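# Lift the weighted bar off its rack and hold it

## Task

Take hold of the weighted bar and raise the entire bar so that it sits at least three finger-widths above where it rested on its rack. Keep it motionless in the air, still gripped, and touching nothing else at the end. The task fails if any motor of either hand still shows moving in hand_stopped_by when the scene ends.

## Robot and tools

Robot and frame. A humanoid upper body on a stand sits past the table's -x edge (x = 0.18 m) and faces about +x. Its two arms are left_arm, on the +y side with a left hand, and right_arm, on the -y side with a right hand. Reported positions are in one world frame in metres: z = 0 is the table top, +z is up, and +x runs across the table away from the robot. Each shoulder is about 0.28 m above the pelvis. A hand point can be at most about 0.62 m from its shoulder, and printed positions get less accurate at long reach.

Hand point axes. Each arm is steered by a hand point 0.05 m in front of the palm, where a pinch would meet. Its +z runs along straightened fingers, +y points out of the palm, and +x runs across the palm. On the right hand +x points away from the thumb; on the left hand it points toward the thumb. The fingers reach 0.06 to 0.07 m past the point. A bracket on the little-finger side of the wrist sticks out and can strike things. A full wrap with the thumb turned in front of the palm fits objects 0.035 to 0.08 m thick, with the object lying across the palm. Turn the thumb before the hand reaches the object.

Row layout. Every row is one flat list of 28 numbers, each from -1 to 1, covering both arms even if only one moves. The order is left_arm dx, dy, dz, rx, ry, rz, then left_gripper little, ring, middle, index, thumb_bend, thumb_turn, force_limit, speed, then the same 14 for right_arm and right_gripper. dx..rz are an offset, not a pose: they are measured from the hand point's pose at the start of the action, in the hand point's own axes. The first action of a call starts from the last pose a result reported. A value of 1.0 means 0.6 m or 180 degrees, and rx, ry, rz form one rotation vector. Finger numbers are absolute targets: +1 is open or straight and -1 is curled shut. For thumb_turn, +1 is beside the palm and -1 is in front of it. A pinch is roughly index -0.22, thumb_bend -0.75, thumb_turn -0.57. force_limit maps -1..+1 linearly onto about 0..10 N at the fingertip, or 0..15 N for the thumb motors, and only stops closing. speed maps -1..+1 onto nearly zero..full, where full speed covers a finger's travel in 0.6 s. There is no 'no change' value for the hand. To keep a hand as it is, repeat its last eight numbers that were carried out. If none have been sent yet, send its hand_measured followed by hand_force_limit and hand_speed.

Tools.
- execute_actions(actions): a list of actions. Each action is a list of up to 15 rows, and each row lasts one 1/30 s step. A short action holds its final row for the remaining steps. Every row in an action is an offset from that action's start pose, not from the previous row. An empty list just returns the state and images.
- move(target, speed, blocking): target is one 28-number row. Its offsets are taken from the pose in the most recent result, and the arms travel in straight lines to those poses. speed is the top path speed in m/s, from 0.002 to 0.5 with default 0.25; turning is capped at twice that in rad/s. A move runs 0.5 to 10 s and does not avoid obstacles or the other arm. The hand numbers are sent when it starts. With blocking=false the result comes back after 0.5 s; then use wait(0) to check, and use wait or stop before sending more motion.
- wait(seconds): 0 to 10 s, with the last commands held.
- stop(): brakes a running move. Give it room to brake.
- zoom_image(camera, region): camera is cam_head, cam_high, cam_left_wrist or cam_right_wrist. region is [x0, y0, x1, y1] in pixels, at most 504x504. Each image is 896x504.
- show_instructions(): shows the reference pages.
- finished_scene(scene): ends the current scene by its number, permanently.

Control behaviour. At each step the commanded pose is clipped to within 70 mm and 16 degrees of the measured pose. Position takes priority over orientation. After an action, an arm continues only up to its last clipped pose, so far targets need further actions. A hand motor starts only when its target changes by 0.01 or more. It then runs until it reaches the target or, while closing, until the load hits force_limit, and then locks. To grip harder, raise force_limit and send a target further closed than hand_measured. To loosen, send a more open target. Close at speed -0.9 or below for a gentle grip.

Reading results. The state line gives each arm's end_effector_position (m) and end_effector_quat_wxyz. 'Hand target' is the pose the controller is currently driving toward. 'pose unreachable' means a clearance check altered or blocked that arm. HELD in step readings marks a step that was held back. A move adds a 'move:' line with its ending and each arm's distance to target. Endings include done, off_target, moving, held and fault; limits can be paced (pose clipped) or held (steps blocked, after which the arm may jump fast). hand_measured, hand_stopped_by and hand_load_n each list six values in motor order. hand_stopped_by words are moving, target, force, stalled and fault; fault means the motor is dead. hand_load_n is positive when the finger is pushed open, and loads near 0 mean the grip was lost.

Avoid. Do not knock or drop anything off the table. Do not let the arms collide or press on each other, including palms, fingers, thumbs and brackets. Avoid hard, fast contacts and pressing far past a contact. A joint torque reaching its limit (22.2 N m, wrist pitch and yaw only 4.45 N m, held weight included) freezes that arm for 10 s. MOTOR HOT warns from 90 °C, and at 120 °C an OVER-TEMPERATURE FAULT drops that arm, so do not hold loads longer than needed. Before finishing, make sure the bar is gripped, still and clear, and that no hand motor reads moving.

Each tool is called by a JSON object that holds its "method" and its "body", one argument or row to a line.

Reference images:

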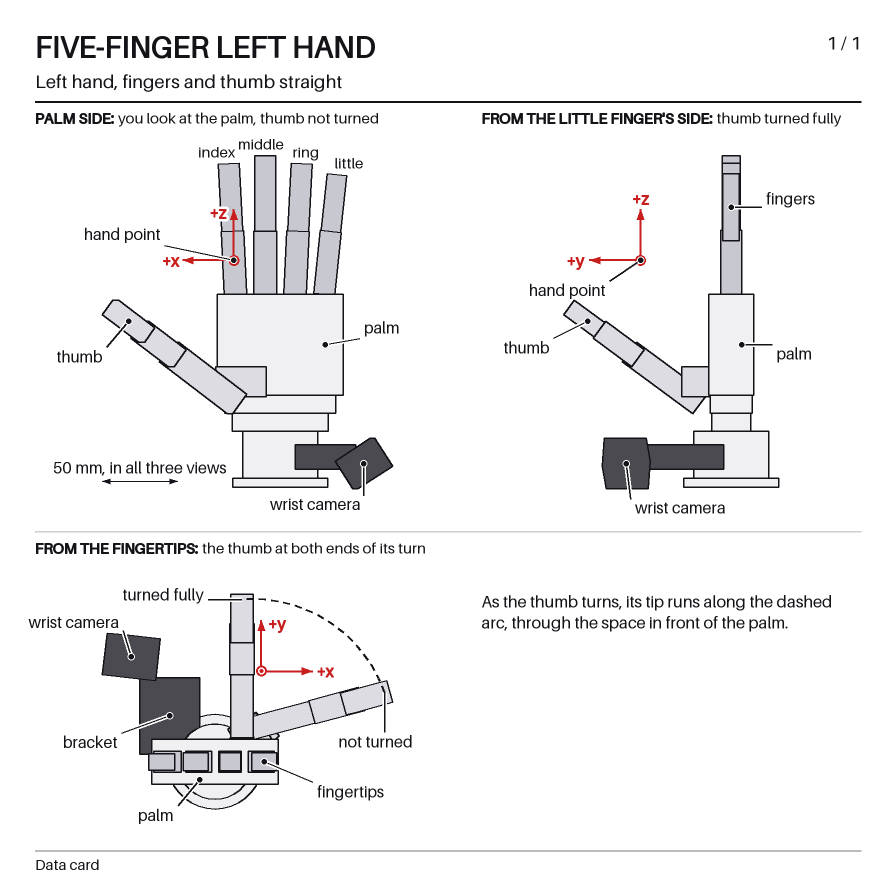

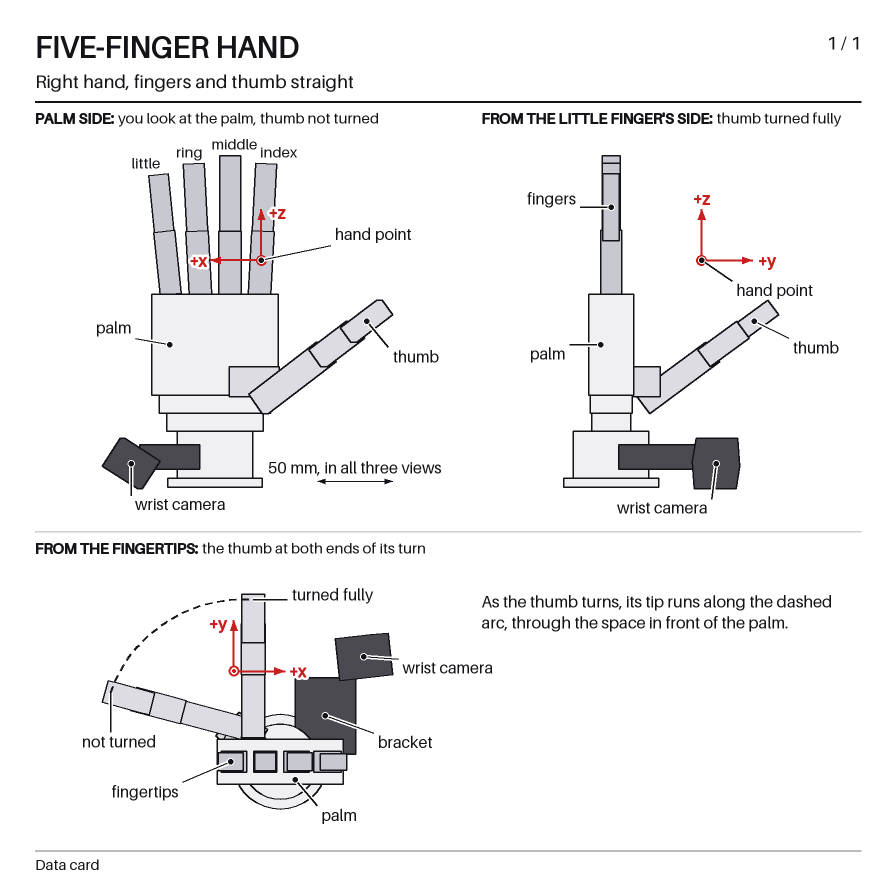

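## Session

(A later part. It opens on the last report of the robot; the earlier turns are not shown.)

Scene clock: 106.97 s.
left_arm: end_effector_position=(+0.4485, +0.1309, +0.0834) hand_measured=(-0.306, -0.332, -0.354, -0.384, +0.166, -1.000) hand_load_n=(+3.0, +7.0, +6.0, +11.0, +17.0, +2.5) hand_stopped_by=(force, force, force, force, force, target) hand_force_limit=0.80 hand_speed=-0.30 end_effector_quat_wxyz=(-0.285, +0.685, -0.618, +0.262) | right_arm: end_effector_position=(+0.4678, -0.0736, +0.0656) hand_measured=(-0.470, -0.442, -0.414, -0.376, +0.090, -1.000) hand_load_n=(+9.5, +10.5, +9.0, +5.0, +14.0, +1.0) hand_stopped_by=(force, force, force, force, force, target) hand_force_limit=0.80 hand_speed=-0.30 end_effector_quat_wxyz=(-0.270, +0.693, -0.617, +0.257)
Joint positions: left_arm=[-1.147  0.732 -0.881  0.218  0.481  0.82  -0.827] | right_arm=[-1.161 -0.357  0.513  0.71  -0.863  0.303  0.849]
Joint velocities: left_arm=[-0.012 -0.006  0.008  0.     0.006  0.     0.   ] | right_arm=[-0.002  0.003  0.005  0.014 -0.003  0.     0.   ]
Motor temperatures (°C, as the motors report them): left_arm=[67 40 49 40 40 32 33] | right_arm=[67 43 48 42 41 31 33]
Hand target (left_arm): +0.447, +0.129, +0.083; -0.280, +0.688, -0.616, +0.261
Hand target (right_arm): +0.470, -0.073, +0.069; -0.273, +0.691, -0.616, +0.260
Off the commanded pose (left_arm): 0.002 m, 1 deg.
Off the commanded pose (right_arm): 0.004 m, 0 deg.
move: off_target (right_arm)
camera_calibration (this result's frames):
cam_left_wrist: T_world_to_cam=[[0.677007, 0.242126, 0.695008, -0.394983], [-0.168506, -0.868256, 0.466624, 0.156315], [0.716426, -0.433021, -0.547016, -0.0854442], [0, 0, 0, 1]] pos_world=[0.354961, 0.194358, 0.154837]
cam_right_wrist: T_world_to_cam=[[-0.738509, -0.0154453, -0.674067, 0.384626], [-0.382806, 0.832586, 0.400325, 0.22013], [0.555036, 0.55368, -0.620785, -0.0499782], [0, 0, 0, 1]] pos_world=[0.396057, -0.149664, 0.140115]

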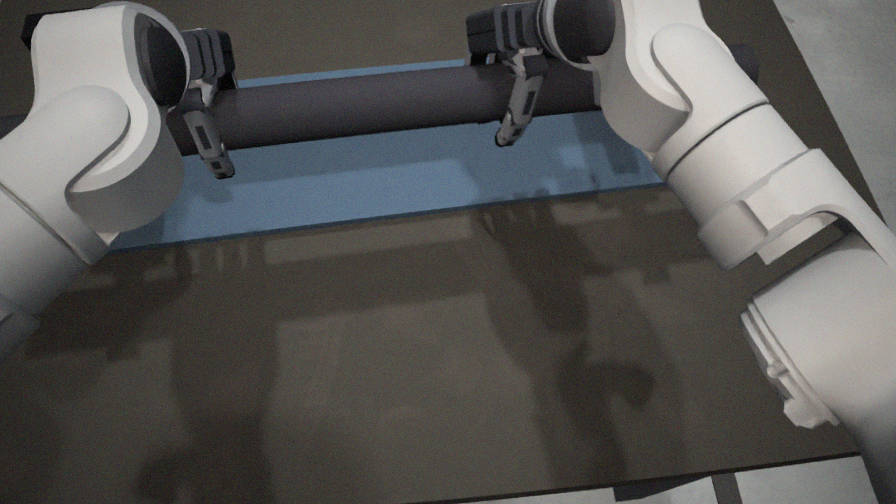

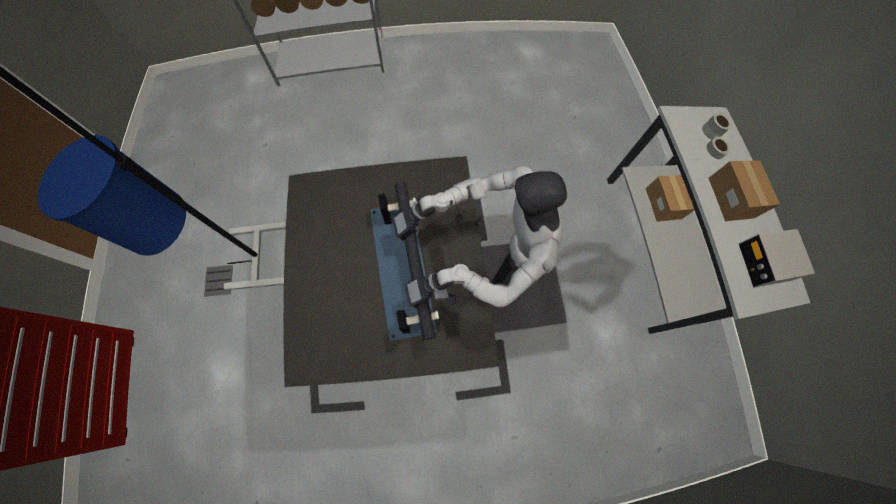

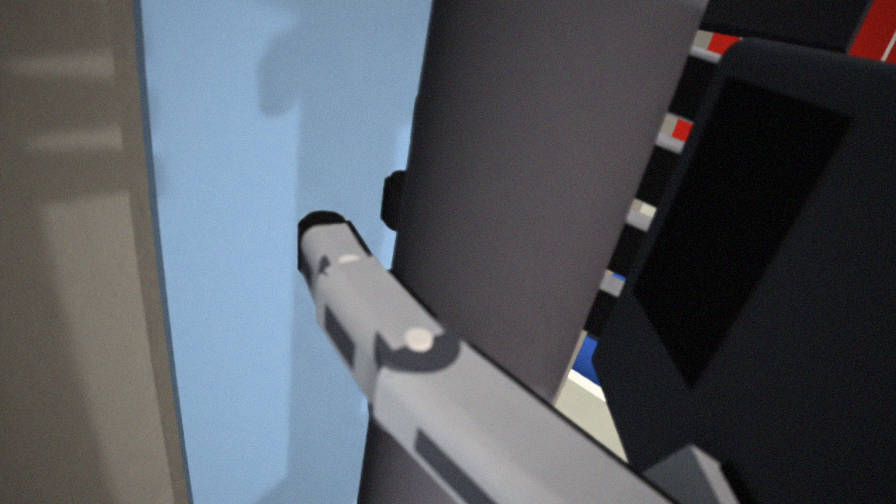

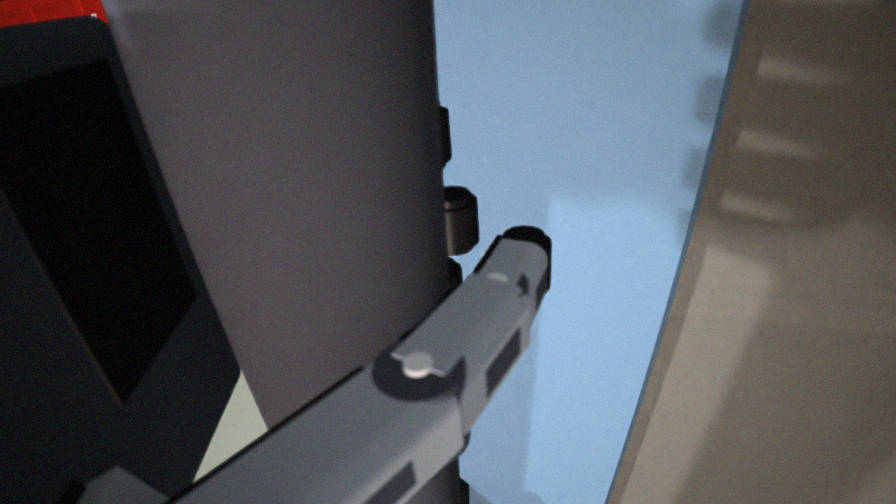

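{"method": "move", "body": {
  "target": [0,0,0,0,0,0,-0.98,-0.98,-0.98,-0.98,-0.98,-1,1,-0.5,0,0,0,0,0,0,-0.98,-0.98,-0.98,-0.98,-0.98,-1,1,-0.5]
}}

Scene clock: 109.60 s.
left_arm: end_effector_position=(+0.4484, +0.1309, +0.0829) hand_measured=(-0.342, -0.352, -0.372, -0.384, +0.168, -1.000) hand_load_n=(+11.0, +10.0, +9.5, +6.0, +20.0, +4.5) hand_stopped_by=(force, force, force, force, force, target) hand_force_limit=1.00 hand_speed=-0.50 end_effector_quat_wxyz=(-0.285, +0.682, -0.621, +0.262) | right_arm: end_effector_position=(+0.4680, -0.0736, +0.0652) hand_measured=(-0.482, -0.442, -0.426, -0.398, +0.096, -1.000) hand_load_n=(+10.0, +5.5, +10.0, +9.5, +17.0, +2.0) hand_stopped_by=(force, force, force, force, force, target) hand_force_limit=1.00 hand_speed=-0.50 end_effector_quat_wxyz=(-0.271, +0.693, -0.617, +0.257)
Joint positions: left_arm=[-1.145  0.735 -0.882  0.218  0.481  0.809 -0.825] | right_arm=[-1.16  -0.357  0.513  0.711 -0.863  0.301  0.846]
Joint velocities: left_arm=[-0.002 -0.005 -0.025  0.     0.     0.     0.   ] | right_arm=[-0.005  0.002  0.005 -0.003  0.003  0.     0.   ]
Motor temperatures (°C, as the motors report them): left_arm=[67 40 49 40 40 33 33] | right_arm=[67 43 48 42 41 31 33]
Hand target (left_arm): +0.449, +0.131, +0.083; -0.285, +0.684, -0.618, +0.262
Hand target (right_arm): +0.468, -0.074, +0.066; -0.270, +0.693, -0.617, +0.257
Off the commanded pose (left_arm): 0.000 m, 0 deg.
Off the commanded pose (right_arm): 0.000 m, 0 deg.
move: done
camera_calibration (this result's frames):
cam_left_wrist: T_world_to_cam=[[0.678393, 0.234771, 0.696179, -0.39439], [-0.175686, -0.868242, 0.463993, 0.159971], [0.713384, -0.437079, -0.547764, -0.083629], [0, 0, 0, 1]] pos_world=[0.355316, 0.194932, 0.154532]
cam_right_wrist: T_world_to_cam=[[-0.737551, -0.0153473, -0.675117, 0.384102], [-0.383814, 0.832089, 0.400393, 0.220765], [0.555613, 0.55443, -0.619599, -0.0505834], [0, 0, 0, 1]] pos_world=[0.396132, -0.149756, 0.13958]

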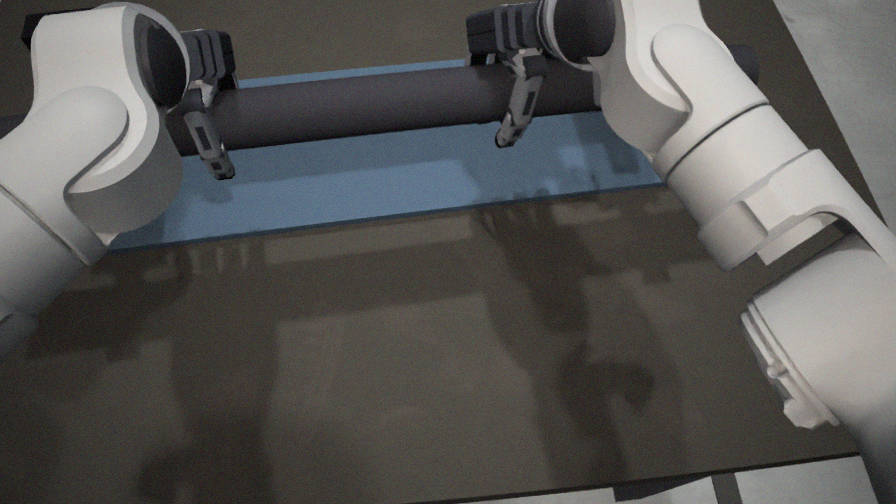

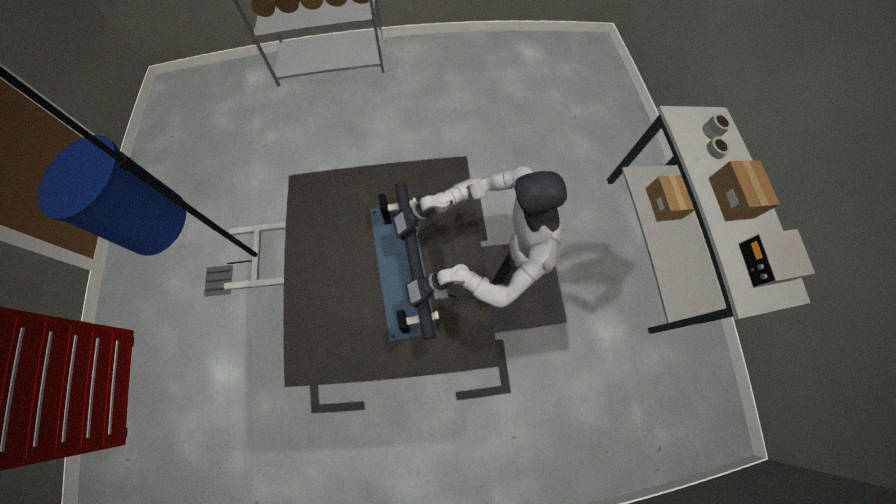

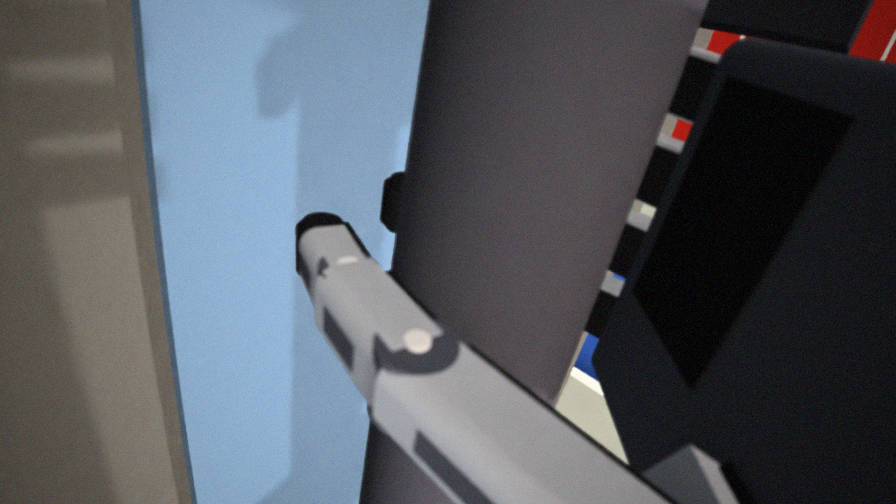

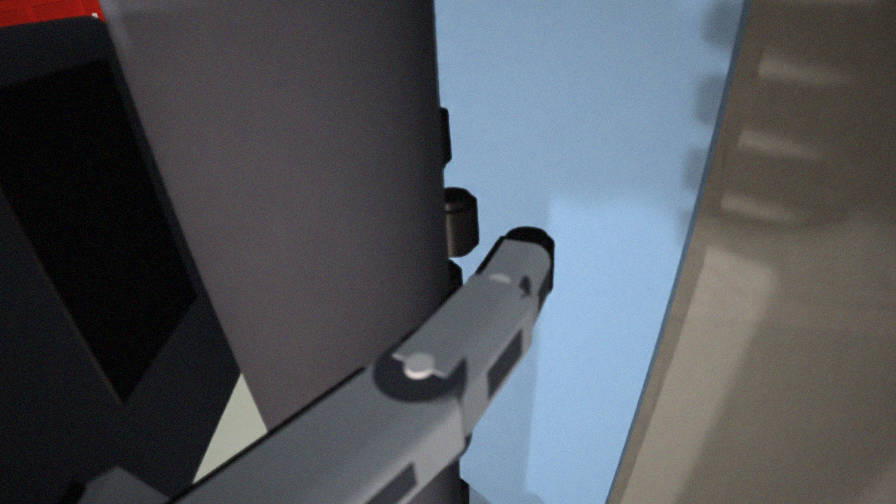

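{"method": "move", "body": {
  "target": [0,-0.035,-0.035,0,0,0,-0.98,-0.98,-0.98,-0.98,-0.98,-1,1,-0.5,0,-0.035,-0.035,0,0,0,-0.98,-0.98,-0.98,-0.98,-0.98,-1,1,-0.5],
  "speed": 0.03
}}

Scene clock: 113.73 s.
left_arm: end_effector_position=(+0.4478, +0.1300, +0.1153) hand_measured=(-0.342, -0.352, -0.372, -0.384, +0.168, -1.000) hand_load_n=(+3.5, +5.5, +10.5, +11.0, +14.5, +3.5) hand_stopped_by=(force, force, force, force, force, target) hand_force_limit=1.00 hand_speed=-0.50 end_effector_quat_wxyz=(-0.280, +0.685, -0.618, +0.266) | right_arm: end_effector_position=(+0.4688, -0.0733, +0.0944) hand_measured=(-0.482, -0.442, -0.426, -0.398, +0.096, -1.000) hand_load_n=(+8.5, +5.5, +11.5, +11.5, +17.5, +1.0) hand_stopped_by=(force, force, force, force, force, target) hand_force_limit=1.00 hand_speed=-0.50 end_effector_quat_wxyz=(-0.278, +0.684, -0.628, +0.247)
Joint positions: left_arm=[-1.224  0.789 -0.88   0.151  0.466  0.852 -0.929] | right_arm=[-1.198 -0.403  0.495  0.629 -0.832  0.341  0.95 ]
Joint velocities: left_arm=[-0.003 -0.009 -0.003  0.005 -0.003  0.     0.   ] | right_arm=[-0.005  0.015  0.003  0.    -0.002  0.002  0.   ]
Motor temperatures (°C, as the motors report them): left_arm=[71 40 49 40 40 33 33] | right_arm=[69 43 48 42 41 31 34]
Hand target (left_arm): +0.447, +0.130, +0.113; -0.286, +0.680, -0.623, +0.262
Hand target (right_arm): +0.470, -0.074, +0.095; -0.273, +0.690, -0.620, +0.256
Off the commanded pose (left_arm): 0.003 m, 1 deg.
Off the commanded pose (right_arm): 0.001 m, 2 deg.
move: done
camera_calibration (this result's frames):
cam_left_wrist: T_world_to_cam=[[0.678637, 0.248404, 0.691192, -0.417589], [-0.170933, -0.861816, 0.477551, 0.139544], [0.714306, -0.442232, -0.5424, -0.0661255], [0, 0, 0, 1]] pos_world=[0.354478, 0.194749, 0.186128]
cam_right_wrist: T_world_to_cam=[[-0.742571, 0.0186517, -0.669508, 0.408754], [-0.367479, 0.824371, 0.430548, 0.198086], [0.559953, 0.565743, -0.6053, -0.0357583], [0, 0, 0, 1]] pos_world=[0.396344, -0.15069, 0.166734]

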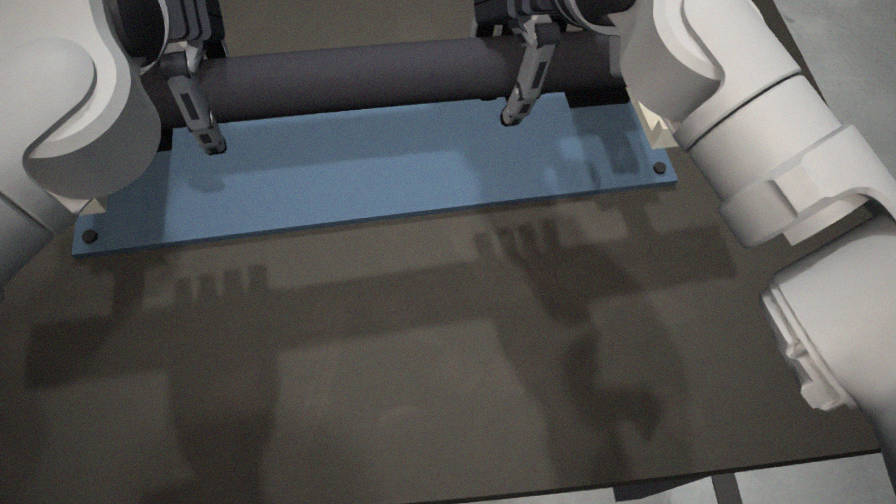

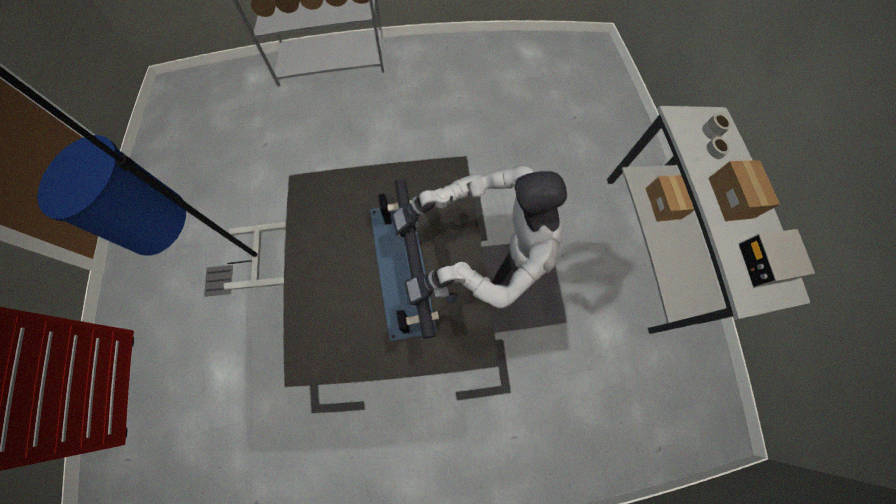

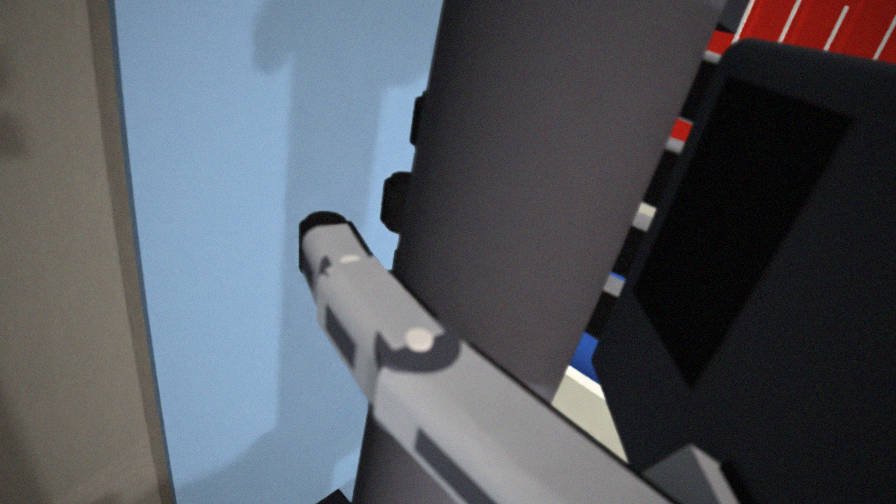

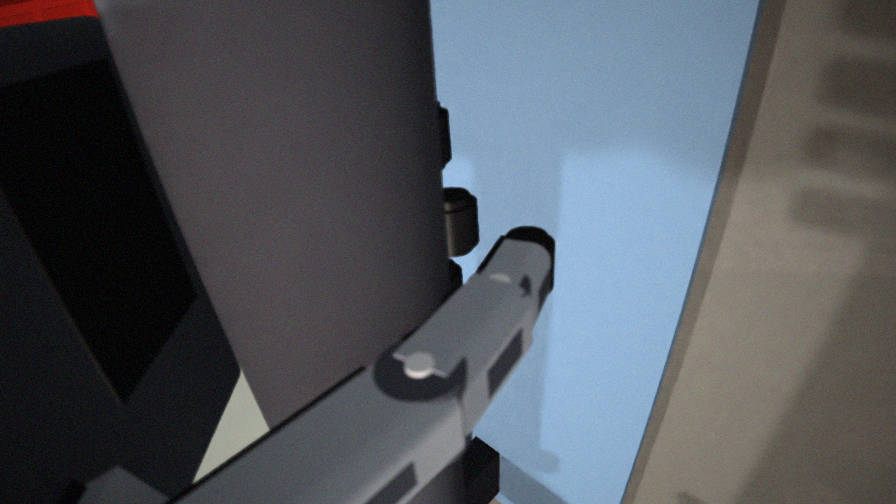

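{"method": "move", "body": {
  "target": [-0.008,-0.047,-0.165,0,0,0,-0.98,-0.98,-0.98,-0.98,-0.98,-1,1,-0.5,-0.008,-0.051,-0.168,0,0,0,-0.98,-0.98,-0.98,-0.98,-0.98,-1,1,-0.5],
  "speed": 0.06
}}

Scene clock: 119.93 s.
left_arm: end_effector_position=(+0.3968, +0.1284, +0.2100) hand_measured=(-0.344, -0.352, -0.372, -0.382, +0.166, -1.000) hand_load_n=(+0.0, +0.0, +7.5, +14.0, +8.5, +3.5) hand_stopped_by=(force, force, force, force, force, target) hand_force_limit=1.00 hand_speed=-0.50 end_effector_quat_wxyz=(-0.281, +0.689, -0.610, +0.272) | right_arm: end_effector_position=(+0.4251, -0.0714, +0.1913) hand_measured=(-0.482, -0.442, -0.426, -0.398, +0.096, -1.000) hand_load_n=(+2.0, +2.5, +11.0, +14.0, +15.5, +1.5) hand_stopped_by=(force, force, force, force, force, target) hand_force_limit=1.00 hand_speed=-0.50 end_effector_quat_wxyz=(-0.294, +0.671, -0.642, +0.228)
Joint positions: left_arm=[-1.478  1.06  -0.958 -0.312  0.456  1.179 -1.3  ] | right_arm=[-1.247 -0.621  0.486  0.077 -0.807  0.65   1.402]
Joint velocities: left_arm=[ 0.003 -0.005 -0.017 -0.003  0.006  0.007  0.   ] | right_arm=[ 0.    -0.009  0.011  0.002  0.002  0.011  0.   ]
Motor temperatures (°C, as the motors report them): left_arm=[86 40 52 41 40 33 37] | right_arm=[81 44 49 44 41 31 36]
Hand target (left_arm): +0.394, +0.130, +0.204; -0.285, +0.680, -0.622, +0.262
Hand target (right_arm): +0.426, -0.076, +0.192; -0.288, +0.675, -0.635, +0.241
Off the commanded pose (left_arm): 0.006 m, 1 deg.
Off the commanded pose (right_arm): 0.005 m, 4 deg.
move: off_target (left_arm, right_arm)
camera_calibration (this result's frames):
cam_left_wrist: T_world_to_cam=[[0.666732, 0.263559, 0.69714, -0.446502], [-0.167283, -0.858599, 0.484587, 0.0808578], [0.726281, -0.439709, -0.528366, 0.0128201], [0, 0, 0, 1]] pos_world=[0.301912, 0.192741, 0.278865]
cam_right_wrist: T_world_to_cam=[[-0.74568, 0.0710061, -0.66251, 0.444856], [-0.350629, 0.803684, 0.480783, 0.120541], [0.566587, 0.590805, -0.574394, 0.0393816], [0, 0, 0, 1]] pos_world=[0.351673, -0.151731, 0.259388]

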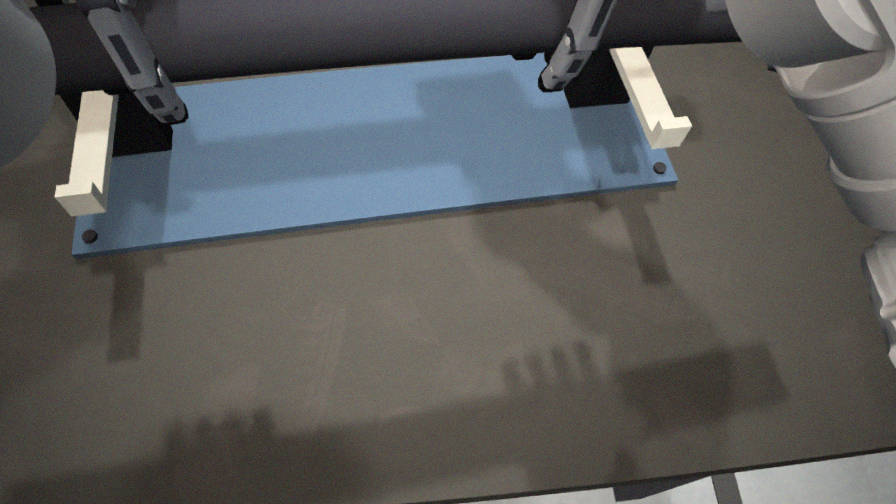

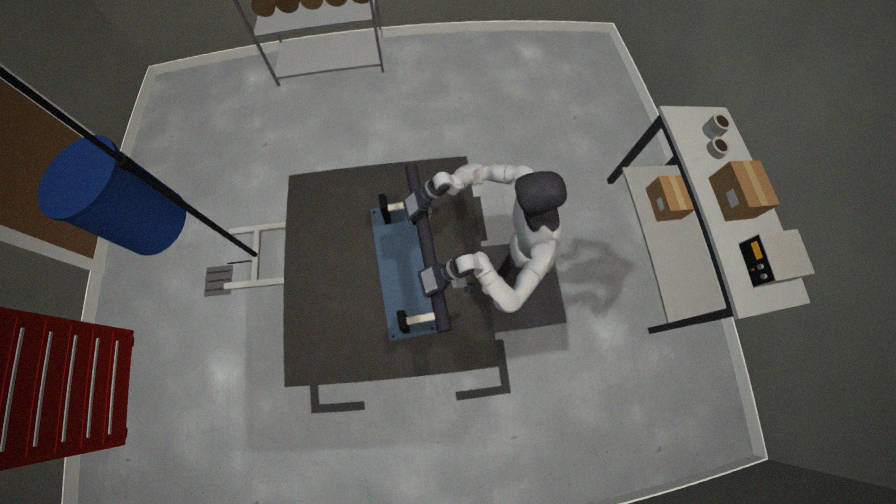

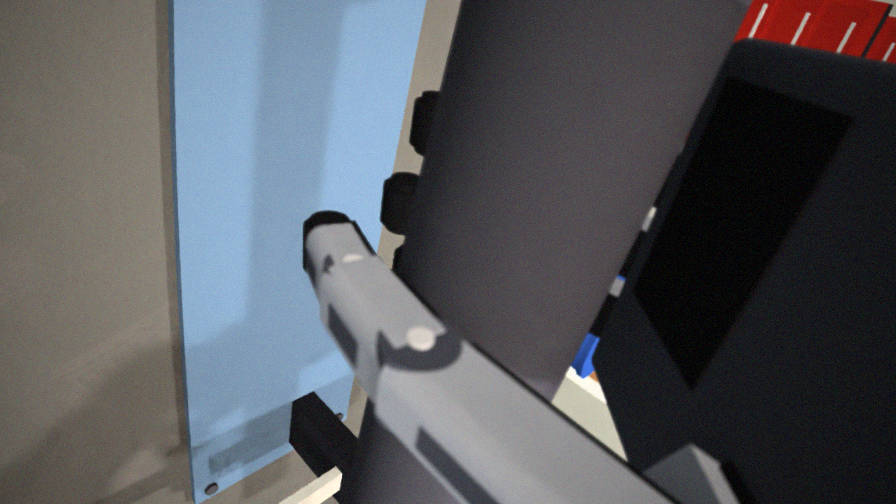

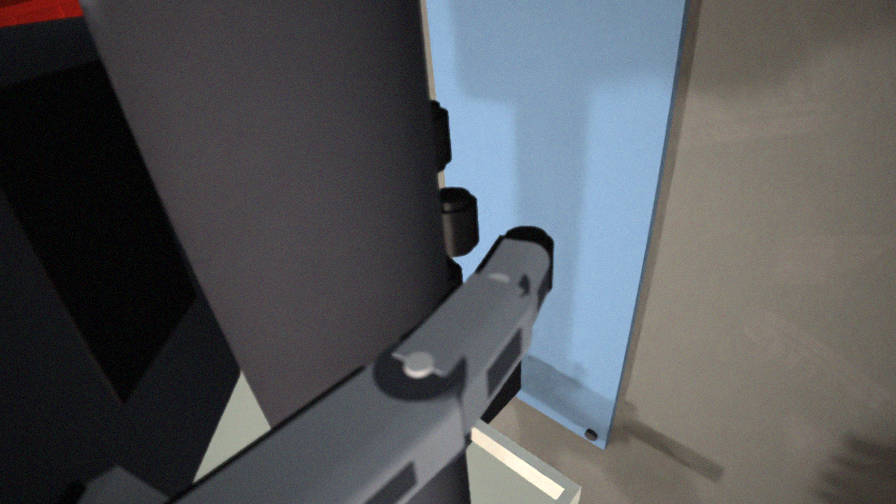

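{"method": "finished_scene", "body": {
  "scene": 1
}}

The scene is finished: the task was done.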